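# Place the necklace in the jewelry box's long compartment

## Task

Get the whole necklace inside the long compartment of the jewelry box so that it stays there without the robot holding it, then open the gripper and move the arms away.

## Robot and tools

Robot: two arms, left_arm and right_arm. Each has six joints (waist, shoulder, elbow, wrist pitch, wrist yaw, wrist roll) and a two-finger gripper. The fingers point along the gripper's +z axis and close along its y axis.

Frame: every result reports both grippers in one shared scene frame. The origin is on the table top midway between the arms, +z is up, +x runs out over the table, and left_arm sits on the +y side. The names left and right are arm labels, not image sides. end_effector_position is in metres and is the point between the finger pads, just under 1 cm behind the tips. end_effector_quat_wxyz is the orientation. Printed positions can be off, more so when the arm is stretched far.

Tool execute_actions, argument actions (a list holding at most one item), plus optional pictures (true or false):
- Empty list: sends nothing, returns the state with camera images.
- Move: one item {"rows": [...], "steps": n}. n is 1 to 15 control steps of 1/30 s each, 15 by default, and must be at least 9. Each row is used for one step; if there are fewer rows than steps, the last row repeats.
- Wait: one item {"steps": n} with no rows, n up to 300. It sends nothing and returns once n steps have gone by since the previous result; time spent replying is included.
- Pictures come back only with an empty list or pictures: true.

A row is one flat list of 14 numbers, each in [-1, 1], covering both arms even if only one moves: left_arm waist, shoulder, elbow, wrist pitch, wrist yaw, wrist roll, gripper opening, then the same seven for right_arm.

The six joint numbers are offsets, not angles. They are measured from the joint angles in the most recent result that lists Joint positions. Before any such result exists in the scene, they are measured from where the arm is when the action starts. Each row is measured from that same reference, not from the previous row. So all zeros pulls the arm back to that reference; it is not a pause. Scale: 1.0 equals 1.202 rad for the waist, 1.258 for the shoulder, 1.238 for the elbow, 2.073 for wrist pitch, and 2.022 for wrist yaw and for wrist roll. Nominal joint ranges in rad: waist -2.618 to 3.054, shoulder 0.000 to 3.142, elbow 0.000 to 3.142, wrist pitch -1.571 to 1.571, wrist yaw -1.571 to 1.571, wrist roll -2.094 to 2.094. The true ends may differ by up to 0.036 rad either way. A request more than 0.036 rad beyond a stated end is refused, and a refused call moves nothing. A request beyond the true end is cut at that end, and the result then says "joint sent to its limit" (possibly about an earlier action still running). Friction can leave a joint up to about 0.031 rad short, and very small offsets may do nothing.

The gripper number is absolute: +1 fully open, -1 closed. Between the extremes the fingers go to where grip_measured would read that value. To hold something, command about 0.02 below the grip_measured reading; a smaller margin holds more gently. Closing fast can squeeze very hard. Readings may be biased by about 1 mm of opening per gripper.

Speed: each joint's target is kept within a set lead of its measured angle (0.202 rad waist, 0.258 shoulder, 0.238 elbow, 0.573 wrist pitch, 0.522 wrist yaw and roll), and targets are shrunk if they would move the gripper more than 70 mm in one step. Big offsets therefore take several steps.

Each move's result is taken 9 steps before it finishes; those steps run during your reply, and the next call starts afterwards. Between calls the arms keep heading to the last row sent until they have nearly stopped or a step is HELD. Fingers still in motion finish moving.

Result lines: the state line gives each gripper's pose. Joint positions and Joint velocities list each arm's six joints (rad, rad/s), then the finger gap (m, m/s; 0.087 m fully open). grip_measured is the opening on the command scale. "joint command not followed" means a clearance check changed or blocked some joint targets. HELD marks steps where your row was partly or wholly not sent. Joint torques are raw drive outputs with offsets and noise, unreliable as contact signals. MOTOR HOT appears from 75 °C; at 90 °C that arm pauses 10 s, and at 100 °C it goes limp and drops. OVER-TEMPERATURE FAULT lines report these stops. Avoid long heavy holding.

Tool zoom_image: camera (cam_high, cam_low, cam_left_wrist, cam_right_wrist) and region [x0, y0, x1, y1] in pixels of that camera's last image, top-left origin, at most 504 by 504. All images are 504x504. Calibration (intrinsics K, distortion D, T_world_to_cam) was given per camera; wrist camera poses follow their arm's joints, and small errors are possible.

Tool finished_scene: argument scene, the number of the current scene. The goal must already hold without the robot.

Avoid: dropping or knocking anything off the table, arms colliding or pressing each other, slamming or pushing hard, and jerky motion. Brief outside tugs on held parts or nudges to loose objects can occur. Faster, smoother finishes with less effort are better.

Each tool is called after "Emit:" in YAML: its name, and indented under it one key for each argument.

## Session

Emit:
execute_actions:
  actions: []

Scene clock: 0.00 s of 4800.00 s.
left_arm: end_effector_position=(+0.4701, +0.6549, +0.1987) grip_measured=+1.000 end_effector_quat_wxyz=(+0.431, -0.469, +0.633, -0.440) | right_arm: end_effector_position=(+0.5248, -0.5885, +0.3679) grip_measured=+1.000 end_effector_quat_wxyz=(+0.571, +0.471, +0.579, +0.341)
Joint positions: left_arm=[ 0.98   2.203  1.792 -0.108  1.062 -0.97   0.087] | right_arm=[-0.821  1.981  1.971 -0.135 -0.65   1.133  0.087]
Joint velocities: left_arm=[ 0.007 -0.007 -0.007  0.007 -0.022  0.081  0.   ] | right_arm=[-0.017  0.012 -0.002  0.007 -0.051 -0.022  0.   ]
Joint torques (N m, as the arm reports them, + toward a larger angle): no reading
camera_calibration (this result's frames):
cam_left_wrist: T_world_to_cam=[[0.223428, -0.171999, 0.959425, -0.187324], [-0.853529, -0.509865, 0.107363, 0.735342], [0.470711, -0.842885, -0.260724, 0.528664], [0, 0, 0, 1]] pos_world=[0.420641, 0.788308, 0.23861]
cam_right_wrist: T_world_to_cam=[[-0.167903, -0.330325, -0.928813, 0.234102], [-0.694164, 0.708609, -0.126526, 0.851645], [0.69996, 0.623505, -0.348277, 0.264982], [0, 0, 0, 1]] pos_world=[0.445011, -0.691371, 0.417479]

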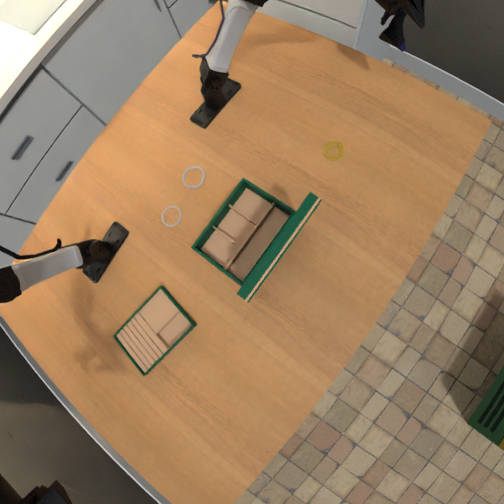

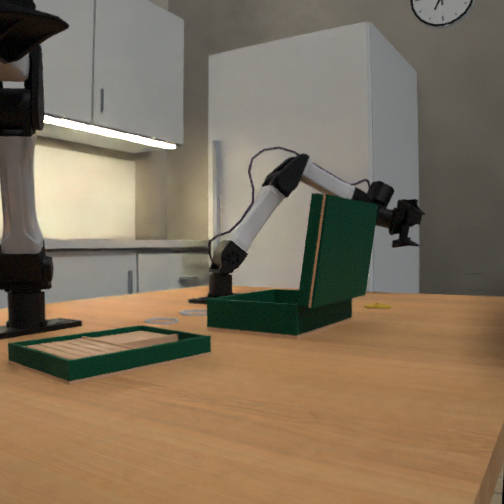

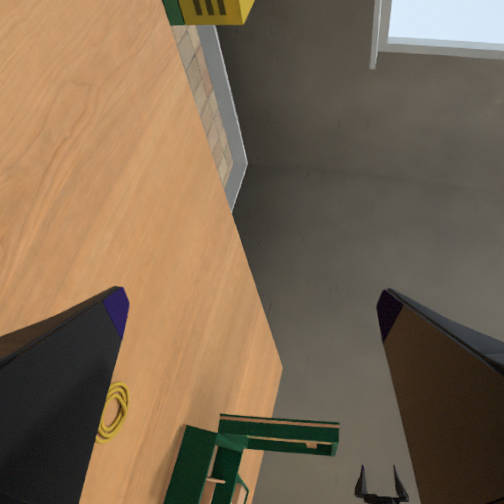

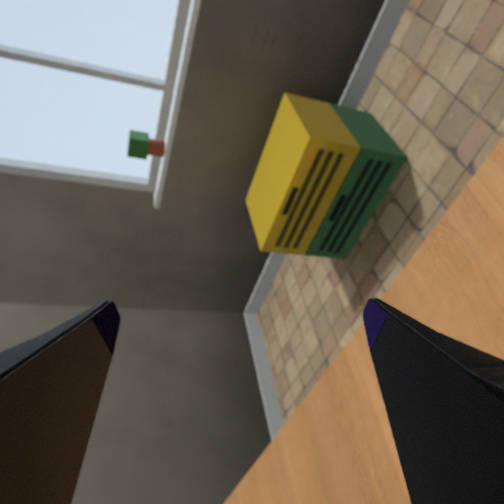

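Emit:
zoom_image:
  camera: "cam_high"
  region: [180, 120, 370, 310]

Emit:
zoom_image:
  camera: "cam_high"
  region: [308, 125, 358, 175]

Region (180, 120, 370, 310) of cam_high's 504x504 image, scaled by 2.653, with more detail than that image has.

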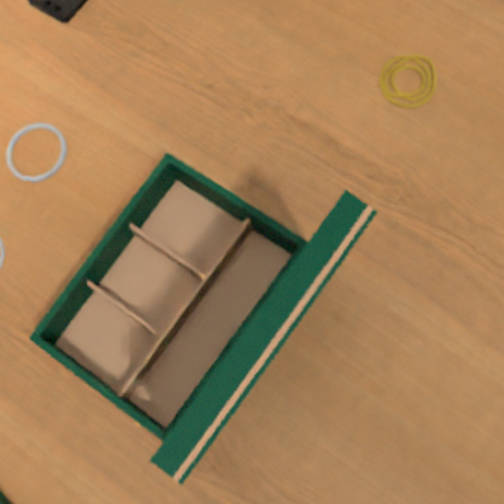

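Region (308, 125, 358, 175) of cam_high's 504x504 image, scaled by 10.080, with more detail than that image has.

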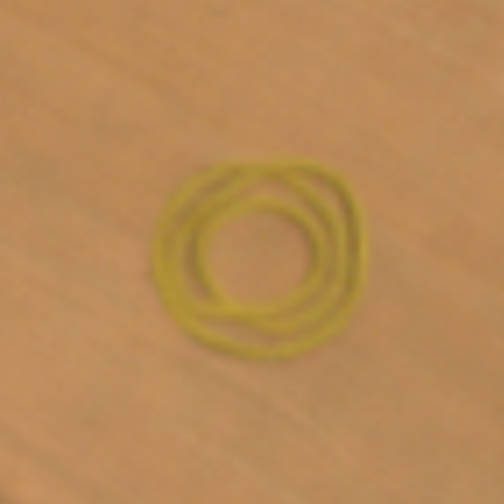

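Emit:
execute_actions:
  actions:
    - {"rows": [[-0.05,0,0.03,-0.05,-0.04,0.04,0.8,0,0,0,0,0,0,1],[-0.1,0,0.06,-0.1,-0.08,0.08,0.6,0,0,0,0,0,0,1],[-0.16,0,0.09,-0.15,-0.13,0.12,0.4,0,0,0,0,0,0,1],[-0.22,0,0.12,-0.2,-0.18,0.16,0.2,0,0,0,0,0,0,1],[-0.28,0,0.15,-0.25,-0.23,0.2,0,0,0,0,0,0,0,1],[-0.34,0,0.18,-0.3,-0.28,0.24,-0.2,0,0,0,0,0,0,1],[-0.4,0,0.21,-0.35,-0.33,0.28,-0.4,0,0,0,0,0,0,1],[-0.46,0.02,0.24,-0.4,-0.38,0.32,-0.5,0,0,0,0,0,0,1],[-0.52,0.04,0.27,-0.45,-0.42,0.36,-0.5,0,0,0,0,0,0,1],[-0.58,0.06,0.3,-0.5,-0.46,0.4,-0.5,0,0,0,0,0,0,1],[-0.64,0.08,0.33,-0.55,-0.5,0.44,-0.5,0,0,0,0,0,0,1],[-0.68,0.1,0.349,-0.59,-0.525,0.48,-0.5,0,0,0,0,0,0,1],[-0.707,0.12,0.349,-0.612,-0.525,0.48,-0.5,0,0,0,0,0,0,1]], "steps": 15}

Emit:
execute_actions:
  actions:
    - {"steps": 30}
  pictures: true

Scene clock: 5.43 s of 4800.00 s.
left_arm: end_effector_position=(+0.5172, +0.6068, +0.1782) grip_measured=-0.101 end_effector_quat_wxyz=(+0.400, -0.462, +0.710, -0.350) | right_arm: end_effector_position=(+0.5248, -0.5885, +0.3679) grip_measured=+1.000 end_effector_quat_wxyz=(+0.571, +0.471, +0.579, +0.341)
Joint positions: left_arm=[ 0.812  2.209  1.913 -0.386  0.809 -0.764  0.039] | right_arm=[-0.821  1.981  1.971 -0.135 -0.65   1.133  0.087]
Joint velocities: left_arm=[-1.521  0.051  1.072 -2.147 -2.029  1.634 -0.174] | right_arm=[ 0.012  0.002 -0.002 -0.066 -0.007  0.037  0.   ]
Joint torques (N m, as the arm reports them, + toward a larger angle): left_arm=[ -3.85 -13.46   9.11   1.51   0.62   0.14] | right_arm=[  0.03 -10.04   9.6    1.81  -0.01   0.01]
Steps of this call (steps 1 to 90: nothing new was sent; then 2.23 s passed at rest; steps 91 to 96: the first 6 steps of this action). Readings (joint positions):
91: left_arm=[0.976 2.203 1.795 -0.122 1.049 -0.959] | right_arm=[-0.821 1.981 1.971 -0.135 -0.650 1.133]
92: left_arm=[0.964 2.203 1.807 -0.157 1.021 -0.935] | right_arm=[-0.821 1.981 1.971 -0.135 -0.650 1.133]
94: left_arm=[0.908 2.206 1.848 -0.255 0.933 -0.866] | right_arm=[-0.821 1.981 1.971 -0.135 -0.650 1.133]
96: the state above

Scene clock: 6.43 s of 4800.00 s.
left_arm: end_effector_position=(+0.4550, +0.3690, +0.0650) grip_measured=-0.500 end_effector_quat_wxyz=(+0.018, -0.063, +0.998, -0.005) | right_arm: end_effector_position=(+0.5248, -0.5885, +0.3679) grip_measured=+1.000 end_effector_quat_wxyz=(+0.571, +0.471, +0.579, +0.341)
Joint positions: left_arm=[ 0.136  2.368  2.199 -1.366  0.011 -0.009  0.022] | right_arm=[-0.821  1.981  1.971 -0.135 -0.65   1.133  0.087]
Joint velocities: left_arm=[-0.002  0.007 -0.032  0.007 -0.051 -0.051 -0.   ] | right_arm=[ 0.012  0.022 -0.007  0.037 -0.007 -0.007  0.   ]
Joint torques (N m, as the arm reports them, + toward a larger angle): left_arm=[ -0.46 -13.56   7.81   0.33  -0.01   0.06] | right_arm=[  0.02 -10.01   9.57   1.8   -0.02   0.02]
Kept back: nothing.
Steps of this call (steps 1 to 9: the last 9 steps of your previous action; steps 10 to 30: the robot went on to your last target). Readings (joint positions):
1: left_arm=[0.754 2.210 1.952 -0.465 0.732 -0.702] | right_arm=[-0.821 1.981 1.971 -0.135 -0.650 1.133]
2: left_arm=[0.692 2.213 1.993 -0.545 0.654 -0.636] | right_arm=[-0.821 1.981 1.971 -0.135 -0.650 1.133]
4: left_arm=[0.565 2.223 2.071 -0.691 0.515 -0.512] | right_arm=[-0.821 1.981 1.971 -0.135 -0.650 1.133]
8: left_arm=[0.338 2.267 2.173 -0.936 0.309 -0.302] | right_arm=[-0.821 1.981 1.971 -0.135 -0.650 1.133]
30: the state above
camera_calibration (this result's frames):
cam_left_wrist: T_world_to_cam=[[0.127539, -0.991828, 0.00345631, 0.303434], [-0.664855, -0.0829066, 0.742357, 0.306319], [-0.736004, -0.0969774, -0.669995, 0.560336], [0, 0, 0, 1]] pos_world=[0.577368, 0.38069, 0.146975]
cam_right_wrist: T_world_to_cam=[[-0.167903, -0.330325, -0.928813, 0.234102], [-0.694164, 0.708609, -0.126526, 0.851645], [0.69996, 0.623505, -0.348277, 0.264982], [0, 0, 0, 1]] pos_world=[0.445011, -0.691371, 0.417479]

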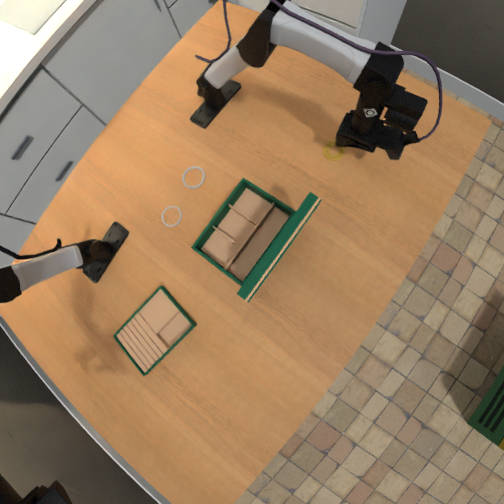

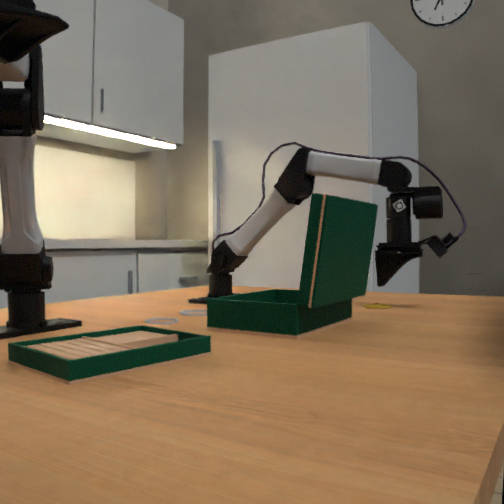

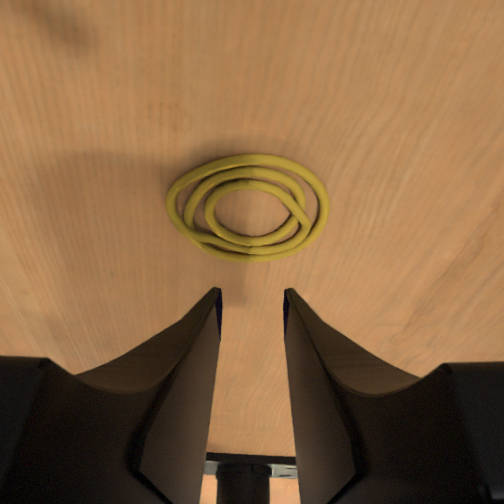

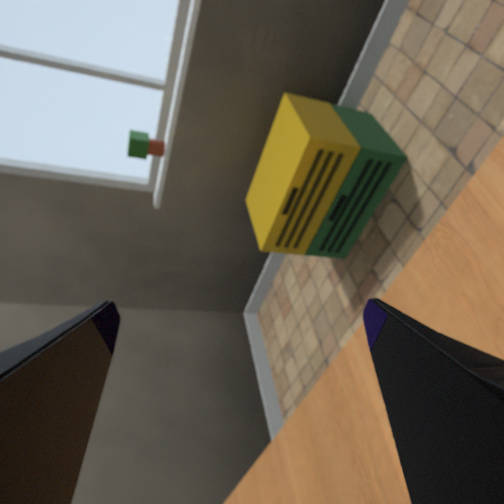

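Emit:
zoom_image:
  camera: "cam_left_wrist"
  region: [150, 130, 350, 330]

Region (150, 130, 350, 330) of cam_left_wrist's 504x504 image, scaled by 2.520, with more detail than that image has.

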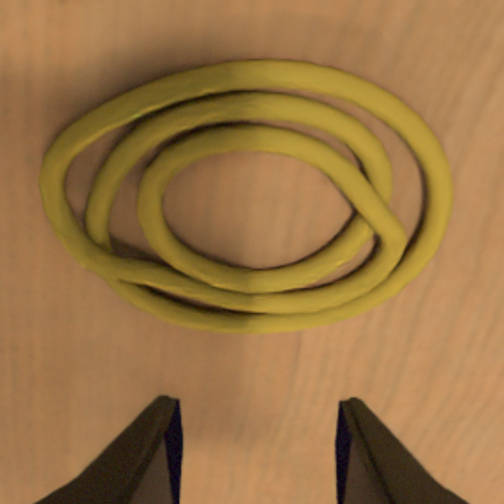

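Emit:
execute_actions:
  actions:
    - {"rows": [[-0.01,0.01,-0.015,0.01,0,0,-0.55,0,0,0,0,0,0,1],[-0.02,0.015,-0.025,0.016,0,0,-0.6,0,0,0,0,0,0,1],[-0.03,0.02,-0.035,0.022,0,0,-0.65,0,0,0,0,0,0,1],[-0.04,0.025,-0.045,0.028,0,0,-0.7,0,0,0,0,0,0,1],[-0.05,0.03,-0.055,0.034,0,0,-0.75,0,0,0,0,0,0,1],[-0.058,0.035,-0.065,0.04,0,0,-0.77,0,0,0,0,0,0,1],[-0.063,0.04,-0.073,0.045,0,0,-0.77,0,0,0,0,0,0,1]], "steps": 15}

Emit:
execute_actions:
  actions:
    - {"steps": 15}
  pictures: true

Emit:
zoom_image:
  camera: "cam_left_wrist"
  region: [100, 130, 340, 370]

Scene clock: 10.47 s of 4800.00 s.
left_arm: end_effector_position=(+0.4552, +0.3565, +0.0535) grip_measured=-0.757 end_effector_quat_wxyz=(+0.013, -0.046, +0.999, -0.004) | right_arm: end_effector_position=(+0.5248, -0.5885, +0.3679) grip_measured=+1.000 end_effector_quat_wxyz=(+0.571, +0.471, +0.579, +0.341)
Joint positions: left_arm=[ 0.106  2.374  2.162 -1.333  0.009 -0.006  0.011] | right_arm=[-0.821  1.981  1.971 -0.135 -0.65   1.133  0.087]
Joint velocities: left_arm=[-0.335  0.12  -0.33   0.256 -0.066 -0.007 -0.023] | right_arm=[-0.012 -0.002 -0.012 -0.037  0.081 -0.007  0.   ]
Joint torques (N m, as the arm reports them, + toward a larger angle): left_arm=[ -1.64 -10.14   4.56   0.45   0.08  -0.08] | right_arm=[  0.05 -10.04   9.6    1.8   -0.01   0.01]
Steps of this call (steps 1 to 15: the robot went on to your last target; steps 16 to 90: nothing new was sent; then 0.83 s passed at rest; steps 91 to 96: the first 6 steps of this action). Readings (joint positions):
91: left_arm=[0.136 2.368 2.199 -1.368 0.009 -0.006] | right_arm=[-0.821 1.981 1.971 -0.135 -0.650 1.133]
92: left_arm=[0.134 2.368 2.197 -1.364 0.009 -0.006] | right_arm=[-0.821 1.981 1.971 -0.135 -0.650 1.133]
94: left_arm=[0.125 2.368 2.183 -1.350 0.009 -0.006] | right_arm=[-0.821 1.981 1.971 -0.135 -0.650 1.133]
96: the state above

Scene clock: 10.97 s of 4800.00 s.
left_arm: end_effector_position=(+0.4521, +0.3345, +0.0227) grip_measured=-0.770 end_effector_quat_wxyz=(-0.012, -0.021, +1.000, -0.005) | right_arm: end_effector_position=(+0.5248, -0.5885, +0.3679) grip_measured=+1.000 end_effector_quat_wxyz=(+0.571, +0.471, +0.579, +0.341)
Joint positions: left_arm=[ 0.055  2.422  2.117 -1.29   0.009 -0.006  0.01 ] | right_arm=[-0.821  1.981  1.971 -0.135 -0.65   1.133  0.087]
Joint velocities: left_arm=[-0.007  0.007 -0.012 -0.022  0.007  0.022  0.001] | right_arm=[-0.022 -0.007  0.007 -0.037 -0.022 -0.022  0.   ]
Joint torques (N m, as the arm reports them, + toward a larger angle): left_arm=[  0.77 -13.22   5.55   0.34   0.05  -0.06] | right_arm=[  0.05 -10.05   9.59   1.8   -0.02   0.01]
Kept back: nothing.
Steps of this call (steps 1 to 9: the last 9 steps of your previous action; steps 10 to 15: the robot went on to your last target). Readings (joint positions):
1: left_arm=[0.094 2.380 2.151 -1.323 0.009 -0.006] | right_arm=[-0.821 1.981 1.971 -0.135 -0.650 1.133]
2: left_arm=[0.081 2.387 2.141 -1.316 0.009 -0.006] | right_arm=[-0.821 1.981 1.971 -0.135 -0.650 1.133]
4: left_arm=[0.062 2.405 2.127 -1.306 0.009 -0.006] | right_arm=[-0.821 1.981 1.971 -0.135 -0.650 1.133]
8: left_arm=[0.054 2.422 2.117 -1.299 0.009 -0.006] | right_arm=[-0.821 1.981 1.971 -0.135 -0.650 1.133]
15: the state above
camera_calibration (this result's frames):
cam_left_wrist: T_world_to_cam=[[0.0437006, -0.999045, 0.000557974, 0.310107], [-0.623529, -0.0268383, 0.781339, 0.294657], [-0.780578, -0.0344929, -0.624106, 0.524733], [0, 0, 0, 1]] pos_world=[0.57977, 0.335818, 0.0970896]
cam_right_wrist: T_world_to_cam=[[-0.167903, -0.330325, -0.928813, 0.234102], [-0.694164, 0.708609, -0.126526, 0.851645], [0.69996, 0.623505, -0.348277, 0.264982], [0, 0, 0, 1]] pos_world=[0.445011, -0.691371, 0.417479]

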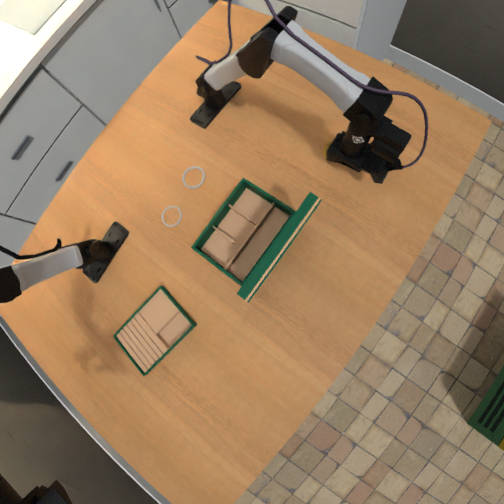

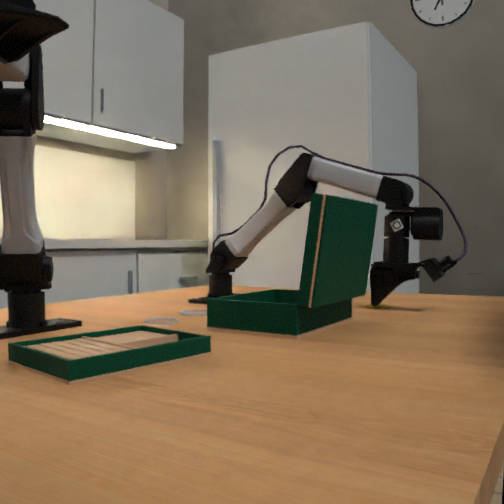

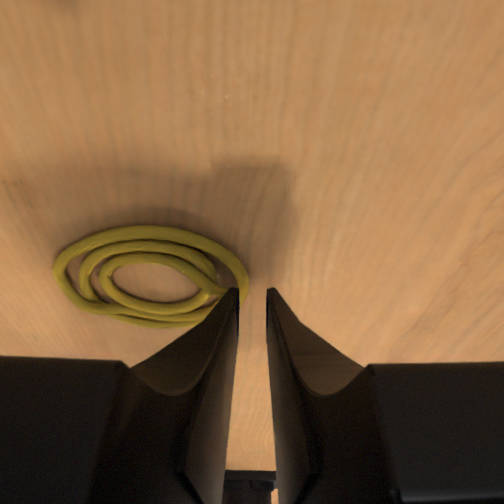

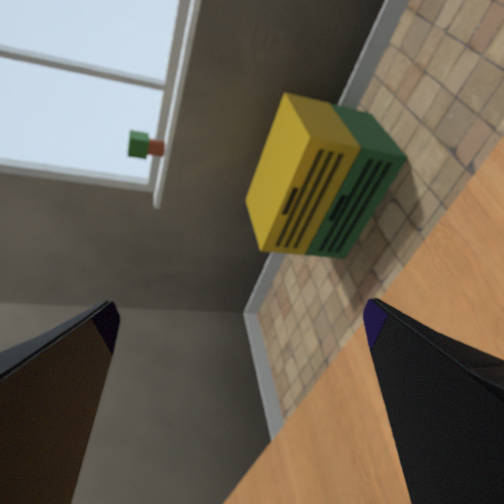

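Region (100, 130, 340, 370) of cam_left_wrist's 504x504 image, scaled by 2.100, with more detail than that image has.

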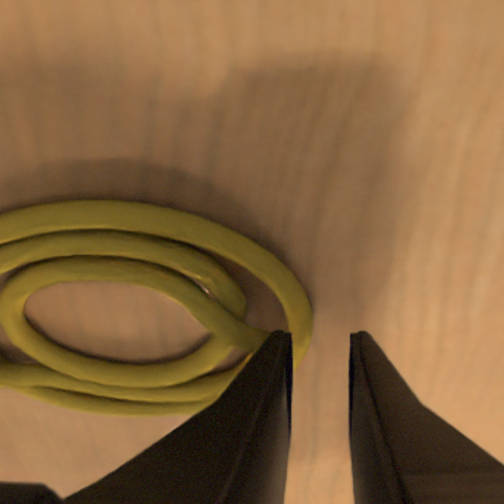

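Emit:
execute_actions:
  actions:
    - {"rows": [[0,0,0,0,0,0,-0.72,0,0,0,0,0,0,1],[0,0,0,0,0,0,-0.66,0,0,0,0,0,0,1],[0,0.006,0,0,0,0,-0.66,0,0,0,0,0,0,1],[0,0.012,0,0,0,0,-0.66,0,0,0,0,0,0,1],[0,0.016,0,0,0,0,-0.66,0,0,0,0,0,0,1],[0,0.019,0,0,0,0,-0.66,0,0,0,0,0,0,1],[0,0.022,0,0,0,0,-0.66,0,0,0,0,0,0,1],[0,0.024,0,0,0,0,-0.66,0,0,0,0,0,0,1],[0,0.026,0,0,0,0,-0.66,0,0,0,0,0,0,1],[0,0.028,0,0,0,0,-0.66,0,0,0,0,0,0,1]], "steps": 15}

Emit:
execute_actions:
  actions:
    - {"steps": 15}
  pictures: true

Emit:
zoom_image:
  camera: "cam_left_wrist"
  region: [100, 130, 340, 370]

Scene clock: 12.60 s of 4800.00 s.
left_arm: end_effector_position=(+0.4526, +0.3345, +0.0226) grip_measured=-0.660 end_effector_quat_wxyz=(-0.011, -0.021, +1.000, -0.005) | right_arm: end_effector_position=(+0.5248, -0.5885, +0.3679) grip_measured=+1.000 end_effector_quat_wxyz=(+0.571, +0.471, +0.579, +0.341)
Joint positions: left_arm=[ 0.055  2.422  2.117 -1.288  0.009 -0.006  0.015] | right_arm=[-0.821  1.981  1.971 -0.135 -0.65   1.133  0.087]
Joint velocities: left_arm=[ 0.007  0.017 -0.022  0.022  0.022 -0.11   0.001] | right_arm=[-0.002  0.012 -0.012 -0.022  0.051  0.022  0.   ]
Joint torques (N m, as the arm reports them, + toward a larger angle): left_arm=[  0.14 -11.12   6.09   0.27   0.06  -0.05] | right_arm=[  0.06 -10.04   9.58   1.8   -0.01   0.02]
Steps of this call (steps 1 to 15: the robot went on to your last target; steps 16 to 43: nothing new was sent; steps 44 to 49: the first 6 steps of this action). Readings (joint positions):
44: left_arm=[0.055 2.422 2.117 -1.288 0.009 -0.006] | right_arm=[-0.821 1.981 1.971 -0.135 -0.650 1.133]
45: left_arm=[0.055 2.422 2.117 -1.288 0.009 -0.006] | right_arm=[-0.821 1.981 1.971 -0.135 -0.650 1.133]
47: left_arm=[0.055 2.422 2.117 -1.288 0.009 -0.006] | right_arm=[-0.821 1.981 1.971 -0.135 -0.650 1.133]
49: the state above

Scene clock: 13.10 s of 4800.00 s.
left_arm: end_effector_position=(+0.4506, +0.3345, +0.0148) grip_measured=-0.660 end_effector_quat_wxyz=(-0.021, -0.021, +1.000, -0.005) | right_arm: end_effector_position=(+0.5248, -0.5885, +0.3679) grip_measured=+1.000 end_effector_quat_wxyz=(+0.571, +0.471, +0.579, +0.341)
Joint positions: left_arm=[ 0.055  2.442  2.117 -1.289  0.009 -0.006  0.015] | right_arm=[-0.821  1.981  1.971 -0.135 -0.65   1.133  0.087]
Joint velocities: left_arm=[-0.002 -0.012 -0.002 -0.066 -0.051  0.022  0.   ] | right_arm=[-0.002  0.002  0.007 -0.022 -0.066 -0.081  0.   ]
Joint torques (N m, as the arm reports them, + toward a larger angle): left_arm=[  0.13 -11.57   5.8    0.25   0.06  -0.04] | right_arm=[  0.03 -10.04   9.6    1.8   -0.01   0.02]
Kept back: nothing.
Steps of this call (steps 1 to 9: the last 9 steps of your previous action; steps 10 to 15: the robot went on to your last target). Readings (joint positions):
1: left_arm=[0.055 2.424 2.117 -1.288 0.009 -0.006] | right_arm=[-0.821 1.981 1.971 -0.135 -0.650 1.133]
2: left_arm=[0.055 2.425 2.117 -1.288 0.009 -0.006] | right_arm=[-0.821 1.981 1.971 -0.135 -0.650 1.133]
4: left_arm=[0.055 2.432 2.117 -1.288 0.009 -0.006] | right_arm=[-0.821 1.981 1.971 -0.135 -0.650 1.133]
8: left_arm=[0.055 2.442 2.117 -1.289 0.009 -0.006] | right_arm=[-0.821 1.981 1.971 -0.135 -0.650 1.133]
15: the state above
camera_calibration (this result's frames):
cam_left_wrist: T_world_to_cam=[[0.0437092, -0.999044, 0.000404003, 0.310122], [-0.60943, -0.0263427, 0.792402, 0.293226], [-0.791634, -0.0348815, -0.609999, 0.523566], [0, 0, 0, 1]] pos_world=[0.579619, 0.335813, 0.0868961]
cam_right_wrist: T_world_to_cam=[[-0.167903, -0.330325, -0.928813, 0.234102], [-0.694164, 0.708609, -0.126526, 0.851645], [0.69996, 0.623505, -0.348277, 0.264982], [0, 0, 0, 1]] pos_world=[0.445011, -0.691371, 0.417479]

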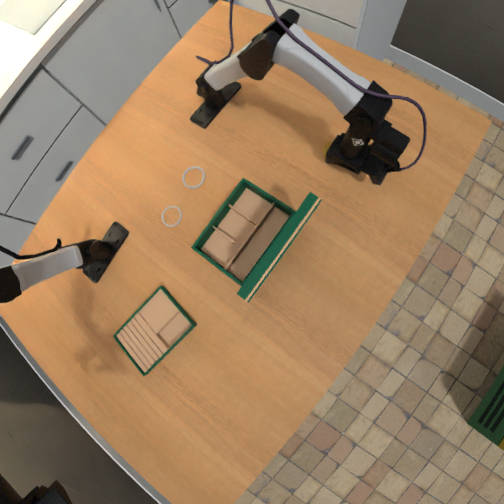

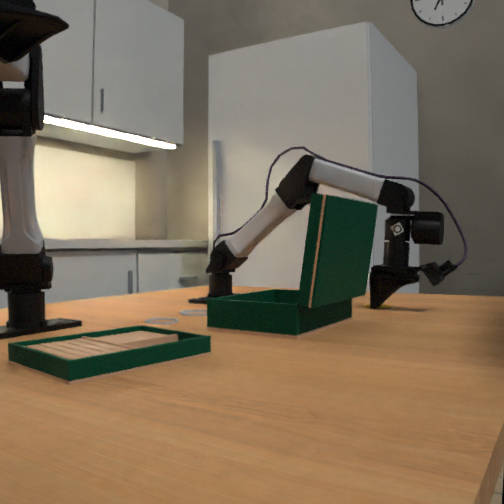

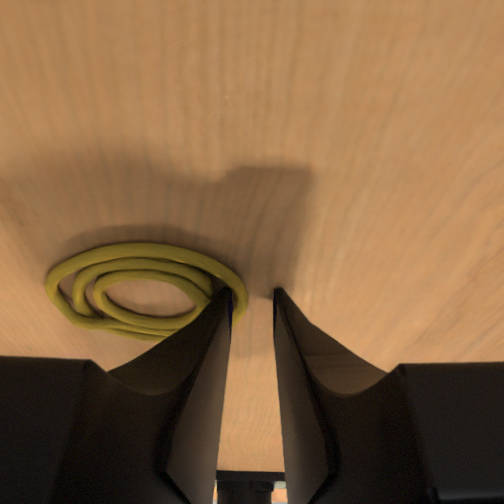

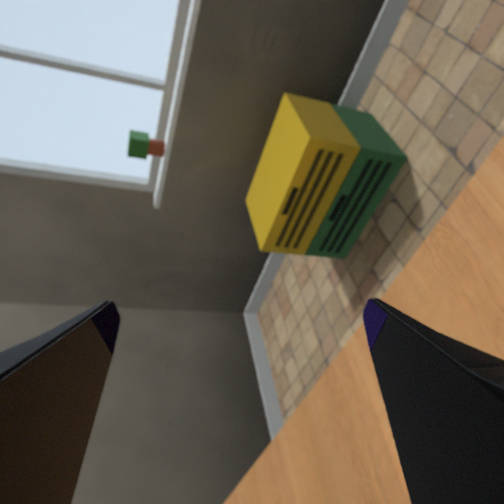

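Region (100, 130, 340, 370) of cam_left_wrist's 504x504 image, scaled by 2.100, with more detail than that image has.

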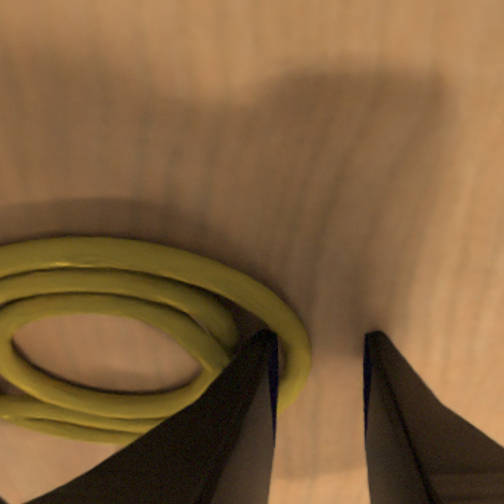

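Emit:
execute_actions:
  actions:
    - {"rows": [[0,0.01,0,0,0,0,-0.66,0,0,0,0,0,0,1],[0,0.016,0,0,0,0,-0.66,0,0,0,0,0,0,1],[0,0.02,0,0,0,0,-0.66,0,0,0,0,0,0,1],[0,0.022,0,0,0,0,-0.66,0,0,0,0,0,0,1],[0,0.024,0,0,0,0,-0.66,0,0,0,0,0,0,1]], "steps": 15}

Emit:
execute_actions:
  actions:
    - {"steps": 10}

Scene clock: 13.70 s of 4800.00 s.
left_arm: end_effector_position=(+0.4506, +0.3345, +0.0148) grip_measured=-0.660 end_effector_quat_wxyz=(-0.021, -0.021, +1.000, -0.005) | right_arm: end_effector_position=(+0.5248, -0.5885, +0.3679) grip_measured=+1.000 end_effector_quat_wxyz=(+0.571, +0.471, +0.579, +0.341)
Joint positions: left_arm=[ 0.055  2.442  2.117 -1.289  0.009 -0.006  0.015] | right_arm=[-0.821  1.981  1.971 -0.135 -0.65   1.133  0.087]
Joint velocities: left_arm=[-0.017  0.007 -0.012 -0.051 -0.051  0.007 -0.001] | right_arm=[-0.012  0.007  0.007  0.037  0.007  0.022  0.   ]
Joint torques (N m, as the arm reports them, + toward a larger angle): left_arm=[  0.12 -10.71   6.05   0.25   0.06  -0.04] | right_arm=[  0.02 -10.02   9.58   1.81  -0.02   0.02]
Steps of this call (steps 1 to 12: the robot went on to your last target; steps 13 to 18: the first 6 steps of this action). Readings (joint positions):
13: left_arm=[0.055 2.442 2.117 -1.289 0.009 -0.006] | right_arm=[-0.821 1.981 1.971 -0.135 -0.650 1.133]
14: left_arm=[0.055 2.442 2.117 -1.289 0.009 -0.006] | right_arm=[-0.821 1.981 1.971 -0.135 -0.650 1.133]
16: left_arm=[0.055 2.442 2.117 -1.289 0.009 -0.006] | right_arm=[-0.821 1.981 1.971 -0.135 -0.650 1.133]
18: the state above

Scene clock: 14.03 s of 4800.00 s.
left_arm: end_effector_position=(+0.4506, +0.3345, +0.0148) grip_measured=-0.660 end_effector_quat_wxyz=(-0.021, -0.021, +1.000, -0.005) | right_arm: end_effector_position=(+0.5248, -0.5885, +0.3679) grip_measured=+1.000 end_effector_quat_wxyz=(+0.571, +0.471, +0.579, +0.341)
Joint positions: left_arm=[ 0.055  2.442  2.117 -1.289  0.009 -0.006  0.015] | right_arm=[-0.821  1.981  1.971 -0.135 -0.65   1.133  0.087]
Joint velocities: left_arm=[ 0.007  0.002 -0.017  0.007 -0.037 -0.007  0.   ] | right_arm=[ 0.012  0.002 -0.012 -0.081  0.007  0.022  0.   ]
Joint torques (N m, as the arm reports them, + toward a larger angle): left_arm=[  0.14 -10.71   6.04   0.26   0.06  -0.04] | right_arm=[  0.03 -10.02   9.59   1.8   -0.01   0.01]
Kept back: nothing.
Steps of this call (steps 1 to 9: the last 9 steps of your previous action; step 10: the robot went on to your last target). Readings (joint positions):
1: left_arm=[0.055 2.442 2.117 -1.289 0.009 -0.006] | right_arm=[-0.821 1.981 1.971 -0.135 -0.650 1.133]
2: left_arm=[0.055 2.442 2.117 -1.289 0.009 -0.006] | right_arm=[-0.821 1.981 1.971 -0.135 -0.650 1.133]
4: left_arm=[0.055 2.442 2.117 -1.289 0.009 -0.006] | right_arm=[-0.821 1.981 1.971 -0.135 -0.650 1.133]
8: left_arm=[0.055 2.442 2.117 -1.289 0.009 -0.006] | right_arm=[-0.821 1.981 1.971 -0.135 -0.650 1.133]
10: the state above

Emit:
execute_actions:
  actions:
    - {"rows": [[0,0.024,0,0,0,0,-0.66,0,0,0,0,0,0,1],[0,0.028,0,0,0,0,-0.66,0,0,0,0,0,0,1],[0,0.032,0,0,0,0,-0.66,0,0,0,0,0,0,1],[0,0.035,0,0,0,0,-0.66,0,0,0,0,0,0,1]], "steps": 15}

Emit:
execute_actions:
  actions:
    - {"rows": [[0,0.026,0,0,0,0,-0.69,0,0,0,0,0,0,1],[0,0.026,0,0,0,0,-0.72,0,0,0,0,0,0,1],[0,0.026,0,0,0,0,-0.75,0,0,0,0,0,0,1],[0,0.026,0,0,0,0,-0.78,0,0,0,0,0,0,1],[0,0.026,0,0,0,0,-0.81,0,0,0,0,0,0,1],[0,0.026,0,0,0,0,-0.83,0,0,0,0,0,0,1],[0,0.026,0,0,0,0,-0.85,0,0,0,0,0,0,1],[0,0.026,0,0,0,0,-0.87,0,0,0,0,0,0,1],[0,0.026,0,0,0,0,-0.885,0,0,0,0,0,0,1],[0,0.026,0,0,0,0,-0.9,0,0,0,0,0,0,1],[0,0.026,0,0,0,0,-0.91,0,0,0,0,0,0,1],[0,0.026,0,0,0,0,-0.92,0,0,0,0,0,0,1]], "steps": 15}

Emit:
execute_actions:
  actions:
    - {"steps": 12}
  pictures: true

Scene clock: 15.03 s of 4800.00 s.
left_arm: end_effector_position=(+0.4506, +0.3345, +0.0148) grip_measured=-0.660 end_effector_quat_wxyz=(-0.021, -0.021, +1.000, -0.005) | right_arm: end_effector_position=(+0.5248, -0.5885, +0.3679) grip_measured=+1.000 end_effector_quat_wxyz=(+0.571, +0.471, +0.579, +0.341)
Joint positions: left_arm=[ 0.055  2.442  2.117 -1.289  0.009 -0.006  0.015] | right_arm=[-0.821  1.981  1.971 -0.135 -0.65   1.133  0.087]
Joint velocities: left_arm=[-0.012  0.007  0.007 -0.066 -0.007  0.007 -0.   ] | right_arm=[-0.012 -0.012  0.007  0.007 -0.007  0.022  0.   ]
Joint torques (N m, as the arm reports them, + toward a larger angle): left_arm=[ 0.14 -9.71  6.05  0.26  0.06 -0.05] | right_arm=[  0.03 -10.02   9.6    1.8   -0.01   0.02]
Steps of this call (steps 1 to 15: the robot went on to your last target; steps 16 to 24: nothing new was sent; steps 25 to 30: the first 6 steps of this action). Readings (joint positions):
25: left_arm=[0.055 2.442 2.117 -1.289 0.009 -0.006] | right_arm=[-0.821 1.981 1.971 -0.135 -0.650 1.133]
26: left_arm=[0.055 2.442 2.117 -1.289 0.009 -0.006] | right_arm=[-0.821 1.981 1.971 -0.135 -0.650 1.133]
28: left_arm=[0.055 2.442 2.117 -1.289 0.009 -0.006] | right_arm=[-0.821 1.981 1.971 -0.135 -0.650 1.133]
30: the state above

Scene clock: 15.53 s of 4800.00 s.
left_arm: end_effector_position=(+0.4503, +0.3345, +0.0149) grip_measured=-0.819 end_effector_quat_wxyz=(-0.022, -0.021, +1.000, -0.005) | right_arm: end_effector_position=(+0.5248, -0.5885, +0.3679) grip_measured=+1.000 end_effector_quat_wxyz=(+0.571, +0.471, +0.579, +0.341)
Joint positions: left_arm=[ 0.055  2.442  2.117 -1.29   0.009 -0.006  0.008] | right_arm=[-0.821  1.981  1.971 -0.135 -0.65   1.133  0.087]
Joint velocities: left_arm=[ 0.002 -0.022 -0.032 -0.095  0.095  0.051 -0.018] | right_arm=[-0.002 -0.002 -0.007 -0.007  0.007  0.007  0.   ]
Joint torques (N m, as the arm reports them, + toward a larger angle): left_arm=[  0.15 -10.51   6.06   0.27   0.06  -0.04] | right_arm=[  0.05 -10.03   9.6    1.8   -0.02   0.02]
Steps of this call (steps 1 to 9: the last 9 steps of your previous action; steps 10 to 15: the first 6 steps of this action, its rows measured from where the robot was after step 9). Readings (joint positions):
9: left_arm=[0.055 2.442 2.117 -1.289 0.009 -0.006] | right_arm=[-0.821 1.981 1.971 -0.135 -0.650 1.133]
10: left_arm=[0.055 2.442 2.117 -1.289 0.009 -0.006] | right_arm=[-0.821 1.981 1.971 -0.135 -0.650 1.133]
11: left_arm=[0.055 2.442 2.117 -1.289 0.009 -0.006] | right_arm=[-0.821 1.981 1.971 -0.135 -0.650 1.133]
13: left_arm=[0.055 2.442 2.117 -1.289 0.009 -0.006] | right_arm=[-0.821 1.981 1.971 -0.135 -0.650 1.133]
15: the state above

Scene clock: 15.93 s of 4800.00 s.
left_arm: end_effector_position=(+0.4502, +0.3344, +0.0149) grip_measured=-0.916 end_effector_quat_wxyz=(-0.022, -0.021, +1.000, -0.005) | right_arm: end_effector_position=(+0.5248, -0.5885, +0.3679) grip_measured=+1.000 end_effector_quat_wxyz=(+0.571, +0.471, +0.579, +0.341)
Joint positions: left_arm=[ 0.055  2.442  2.117 -1.291  0.009 -0.006  0.004] | right_arm=[-0.821  1.981  1.971 -0.135 -0.65   1.133  0.087]
Joint velocities: left_arm=[ 0.007  0.002 -0.022 -0.022 -0.081  0.051 -0.001] | right_arm=[ 0.002  0.002 -0.007  0.037 -0.095  0.051  0.   ]
Joint torques (N m, as the arm reports them, + toward a larger angle): left_arm=[  0.12 -10.55   6.03   0.26   0.06  -0.04] | right_arm=[  0.03 -10.02   9.57   1.81  -0.01   0.02]
Kept back: nothing.
Steps of this call (steps 1 to 9: the last 9 steps of your previous action; steps 10 to 12: the robot went on to your last target). Readings (joint positions):
1: left_arm=[0.055 2.442 2.117 -1.290 0.009 -0.006] | right_arm=[-0.821 1.981 1.971 -0.135 -0.650 1.133]
2: left_arm=[0.055 2.442 2.117 -1.290 0.009 -0.006] | right_arm=[-0.821 1.981 1.971 -0.135 -0.650 1.133]
4: left_arm=[0.055 2.442 2.117 -1.290 0.009 -0.006] | right_arm=[-0.821 1.981 1.971 -0.135 -0.650 1.133]
8: left_arm=[0.055 2.442 2.117 -1.291 0.009 -0.006] | right_arm=[-0.821 1.981 1.971 -0.135 -0.650 1.133]
12: the state above
camera_calibration (this result's frames):
cam_left_wrist: T_world_to_cam=[[0.04371, -0.999044, 0.000387615, 0.310126], [-0.607918, -0.0262896, 0.793564, 0.292144], [-0.792796, -0.0349223, -0.608486, 0.523767], [0, 0, 0, 1]] pos_world=[0.579284, 0.335801, 0.08675]
cam_right_wrist: T_world_to_cam=[[-0.167903, -0.330325, -0.928813, 0.234102], [-0.694164, 0.708609, -0.126526, 0.851645], [0.69996, 0.623505, -0.348277, 0.264982], [0, 0, 0, 1]] pos_world=[0.445011, -0.691371, 0.417479]

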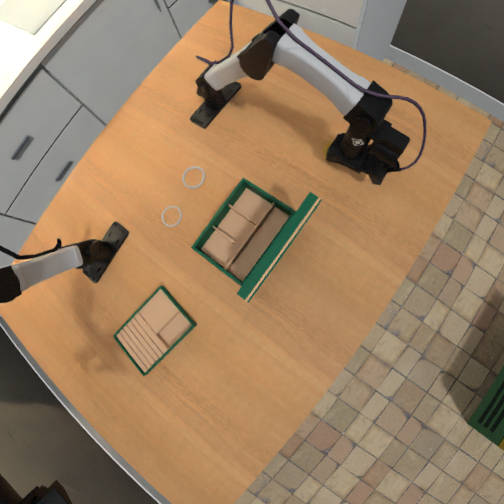

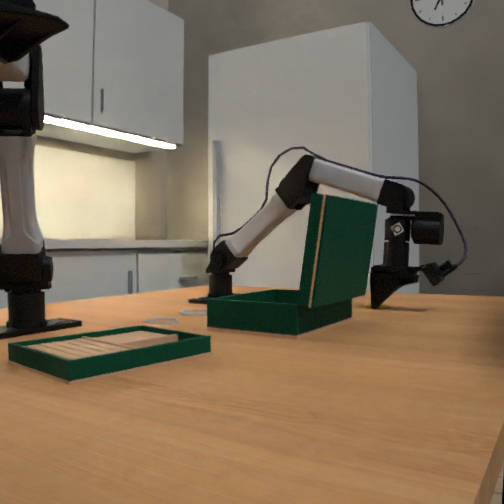

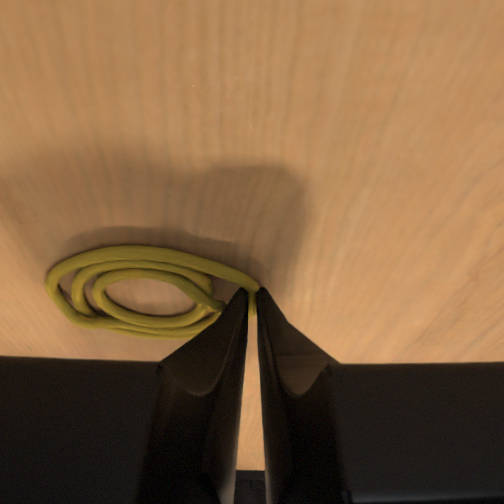

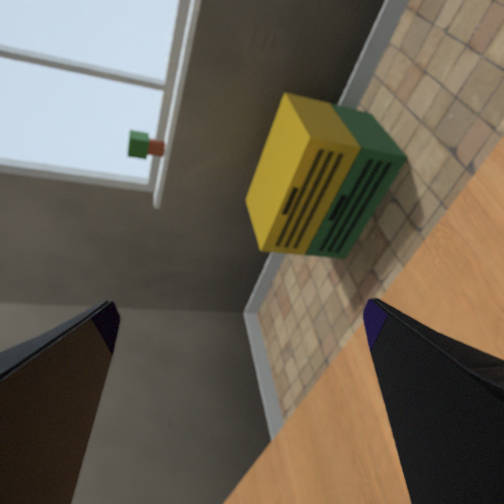

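Emit:
execute_actions:
  actions:
    - {"rows": [[0,0.02,0,0,0,0,-0.928,0,0,0,0,0,0,1],[0,0.01,0,0,0,0,-0.936,0,0,0,0,0,0,1],[0,0,0,0,0,0,-0.936,0,0,0,0,0,0,1],[0,-0.01,0,0,0,0,-0.936,0,0,0,0,0,0,1],[0,-0.02,0,0,0,0,-0.936,0,0,0,0,0,0,1],[0,-0.028,0,0,0,0,-0.936,0,0,0,0,0,0,1],[0,-0.036,0,0,0,0,-0.936,0,0,0,0,0,0,1],[0,-0.044,0,0,0,0,-0.936,0,0,0,0,0,0,1],[0,-0.052,0,0,0,0,-0.936,0,0,0,0,0,0,1],[0,-0.06,0,0,0,0,-0.936,0,0,0,0,0,0,1],[0,-0.068,0,0,0,0,-0.936,0,0,0,0,0,0,1],[0,-0.076,0,0,0,0,-0.936,0,0,0,0,0,0,1],[0,-0.084,0,0,0,0,-0.936,0,0,0,0,0,0,1],[0,-0.092,0,0,0,0,-0.936,0,0,0,0,0,0,1],[0,-0.1,0,0,0,0,-0.936,0,0,0,0,0,0,1]], "steps": 15}

Emit:
execute_actions:
  actions:
    - {"steps": 15}
  pictures: true

Scene clock: 16.70 s of 4800.00 s.
left_arm: end_effector_position=(+0.4503, +0.3345, +0.0157) grip_measured=-0.923 end_effector_quat_wxyz=(-0.021, -0.021, +1.000, -0.005) | right_arm: end_effector_position=(+0.5248, -0.5885, +0.3679) grip_measured=+1.000 end_effector_quat_wxyz=(+0.571, +0.471, +0.579, +0.341)
Joint positions: left_arm=[ 0.055  2.44   2.117 -1.291  0.009 -0.006  0.003] | right_arm=[-0.821  1.981  1.971 -0.135 -0.65   1.133  0.087]
Joint velocities: left_arm=[-0.002 -0.022 -0.007  0.037 -0.066 -0.051  0.   ] | right_arm=[-0.012 -0.007 -0.012  0.007 -0.066  0.007  0.   ]
Joint torques (N m, as the arm reports them, + toward a larger angle): left_arm=[  0.14 -15.37   6.01   0.18   0.05  -0.02] | right_arm=[  0.02 -10.01   9.59   1.8   -0.02   0.02]
Steps of this call (steps 1 to 15: the robot went on to your last target; steps 16 to 17: nothing new was sent; steps 18 to 23: the first 6 steps of this action). Readings (joint positions):
18: left_arm=[0.055 2.442 2.117 -1.291 0.009 -0.006] | right_arm=[-0.821 1.981 1.971 -0.135 -0.650 1.133]
19: left_arm=[0.055 2.442 2.117 -1.291 0.009 -0.006] | right_arm=[-0.821 1.981 1.971 -0.135 -0.650 1.133]
21: left_arm=[0.055 2.442 2.117 -1.291 0.009 -0.006] | right_arm=[-0.821 1.981 1.971 -0.135 -0.650 1.133]
23: the state above

Scene clock: 17.20 s of 4800.00 s.
left_arm: end_effector_position=(+0.4587, +0.3347, +0.0608) grip_measured=-0.923 end_effector_quat_wxyz=(+0.035, -0.020, +0.999, -0.004) | right_arm: end_effector_position=(+0.5248, -0.5885, +0.3679) grip_measured=+1.000 end_effector_quat_wxyz=(+0.571, +0.471, +0.579, +0.341)
Joint positions: left_arm=[ 0.055  2.328  2.117 -1.291  0.009 -0.006  0.003] | right_arm=[-0.821  1.981  1.971 -0.135 -0.65   1.133  0.087]
Joint velocities: left_arm=[-0.002 -0.007 -0.012 -0.037  0.066  0.081  0.001] | right_arm=[-0.002  0.017  0.002  0.007 -0.095 -0.066  0.   ]
Joint torques (N m, as the arm reports them, + toward a larger angle): left_arm=[  0.16 -13.37   6.21   0.44   0.06  -0.04] | right_arm=[  0.05 -10.03   9.58   1.8   -0.02   0.01]
Kept back: nothing.
Steps of this call (steps 1 to 9: the last 9 steps of your previous action; steps 10 to 15: the robot went on to your last target). Readings (joint positions):
1: left_arm=[0.055 2.438 2.117 -1.291 0.009 -0.006] | right_arm=[-0.821 1.981 1.971 -0.135 -0.650 1.133]
2: left_arm=[0.055 2.435 2.117 -1.291 0.009 -0.006] | right_arm=[-0.821 1.981 1.971 -0.135 -0.650 1.133]
4: left_arm=[0.055 2.424 2.117 -1.291 0.009 -0.006] | right_arm=[-0.821 1.981 1.971 -0.135 -0.650 1.133]
8: left_arm=[0.055 2.380 2.117 -1.291 0.009 -0.006] | right_arm=[-0.821 1.981 1.971 -0.135 -0.650 1.133]
15: the state above
camera_calibration (this result's frames):
cam_left_wrist: T_world_to_cam=[[0.0436111, -0.999048, 0.00135656, 0.310022], [-0.693681, -0.0293038, 0.719686, 0.305769], [-0.718961, -0.0323273, -0.694299, 0.528996], [0, 0, 0, 1]] pos_world=[0.578913, 0.335788, 0.146803]
cam_right_wrist: T_world_to_cam=[[-0.167903, -0.330325, -0.928813, 0.234102], [-0.694164, 0.708609, -0.126526, 0.851645], [0.69996, 0.623505, -0.348277, 0.264982], [0, 0, 0, 1]] pos_world=[0.445011, -0.691371, 0.417479]

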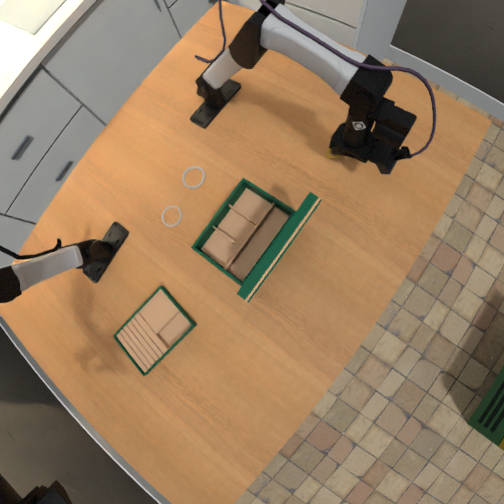

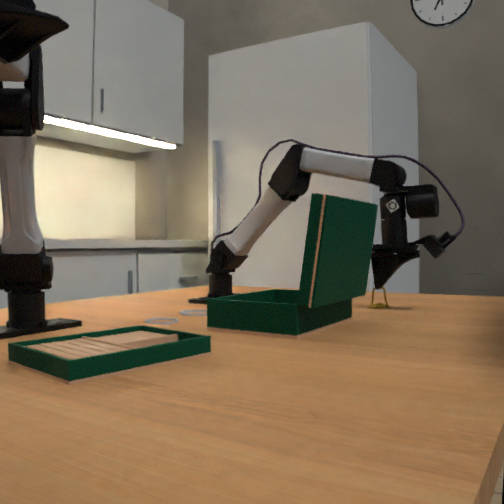

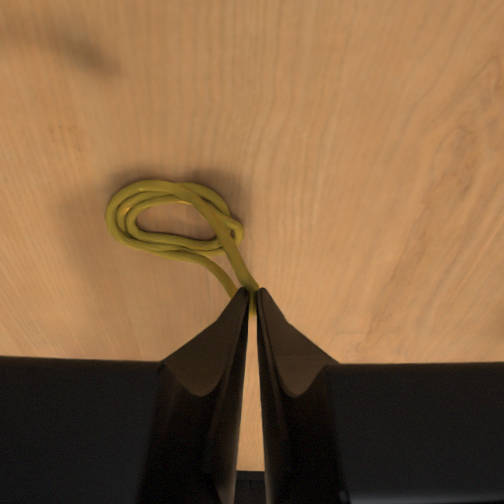

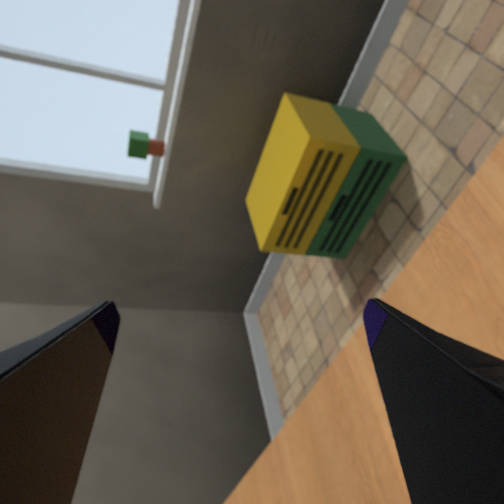

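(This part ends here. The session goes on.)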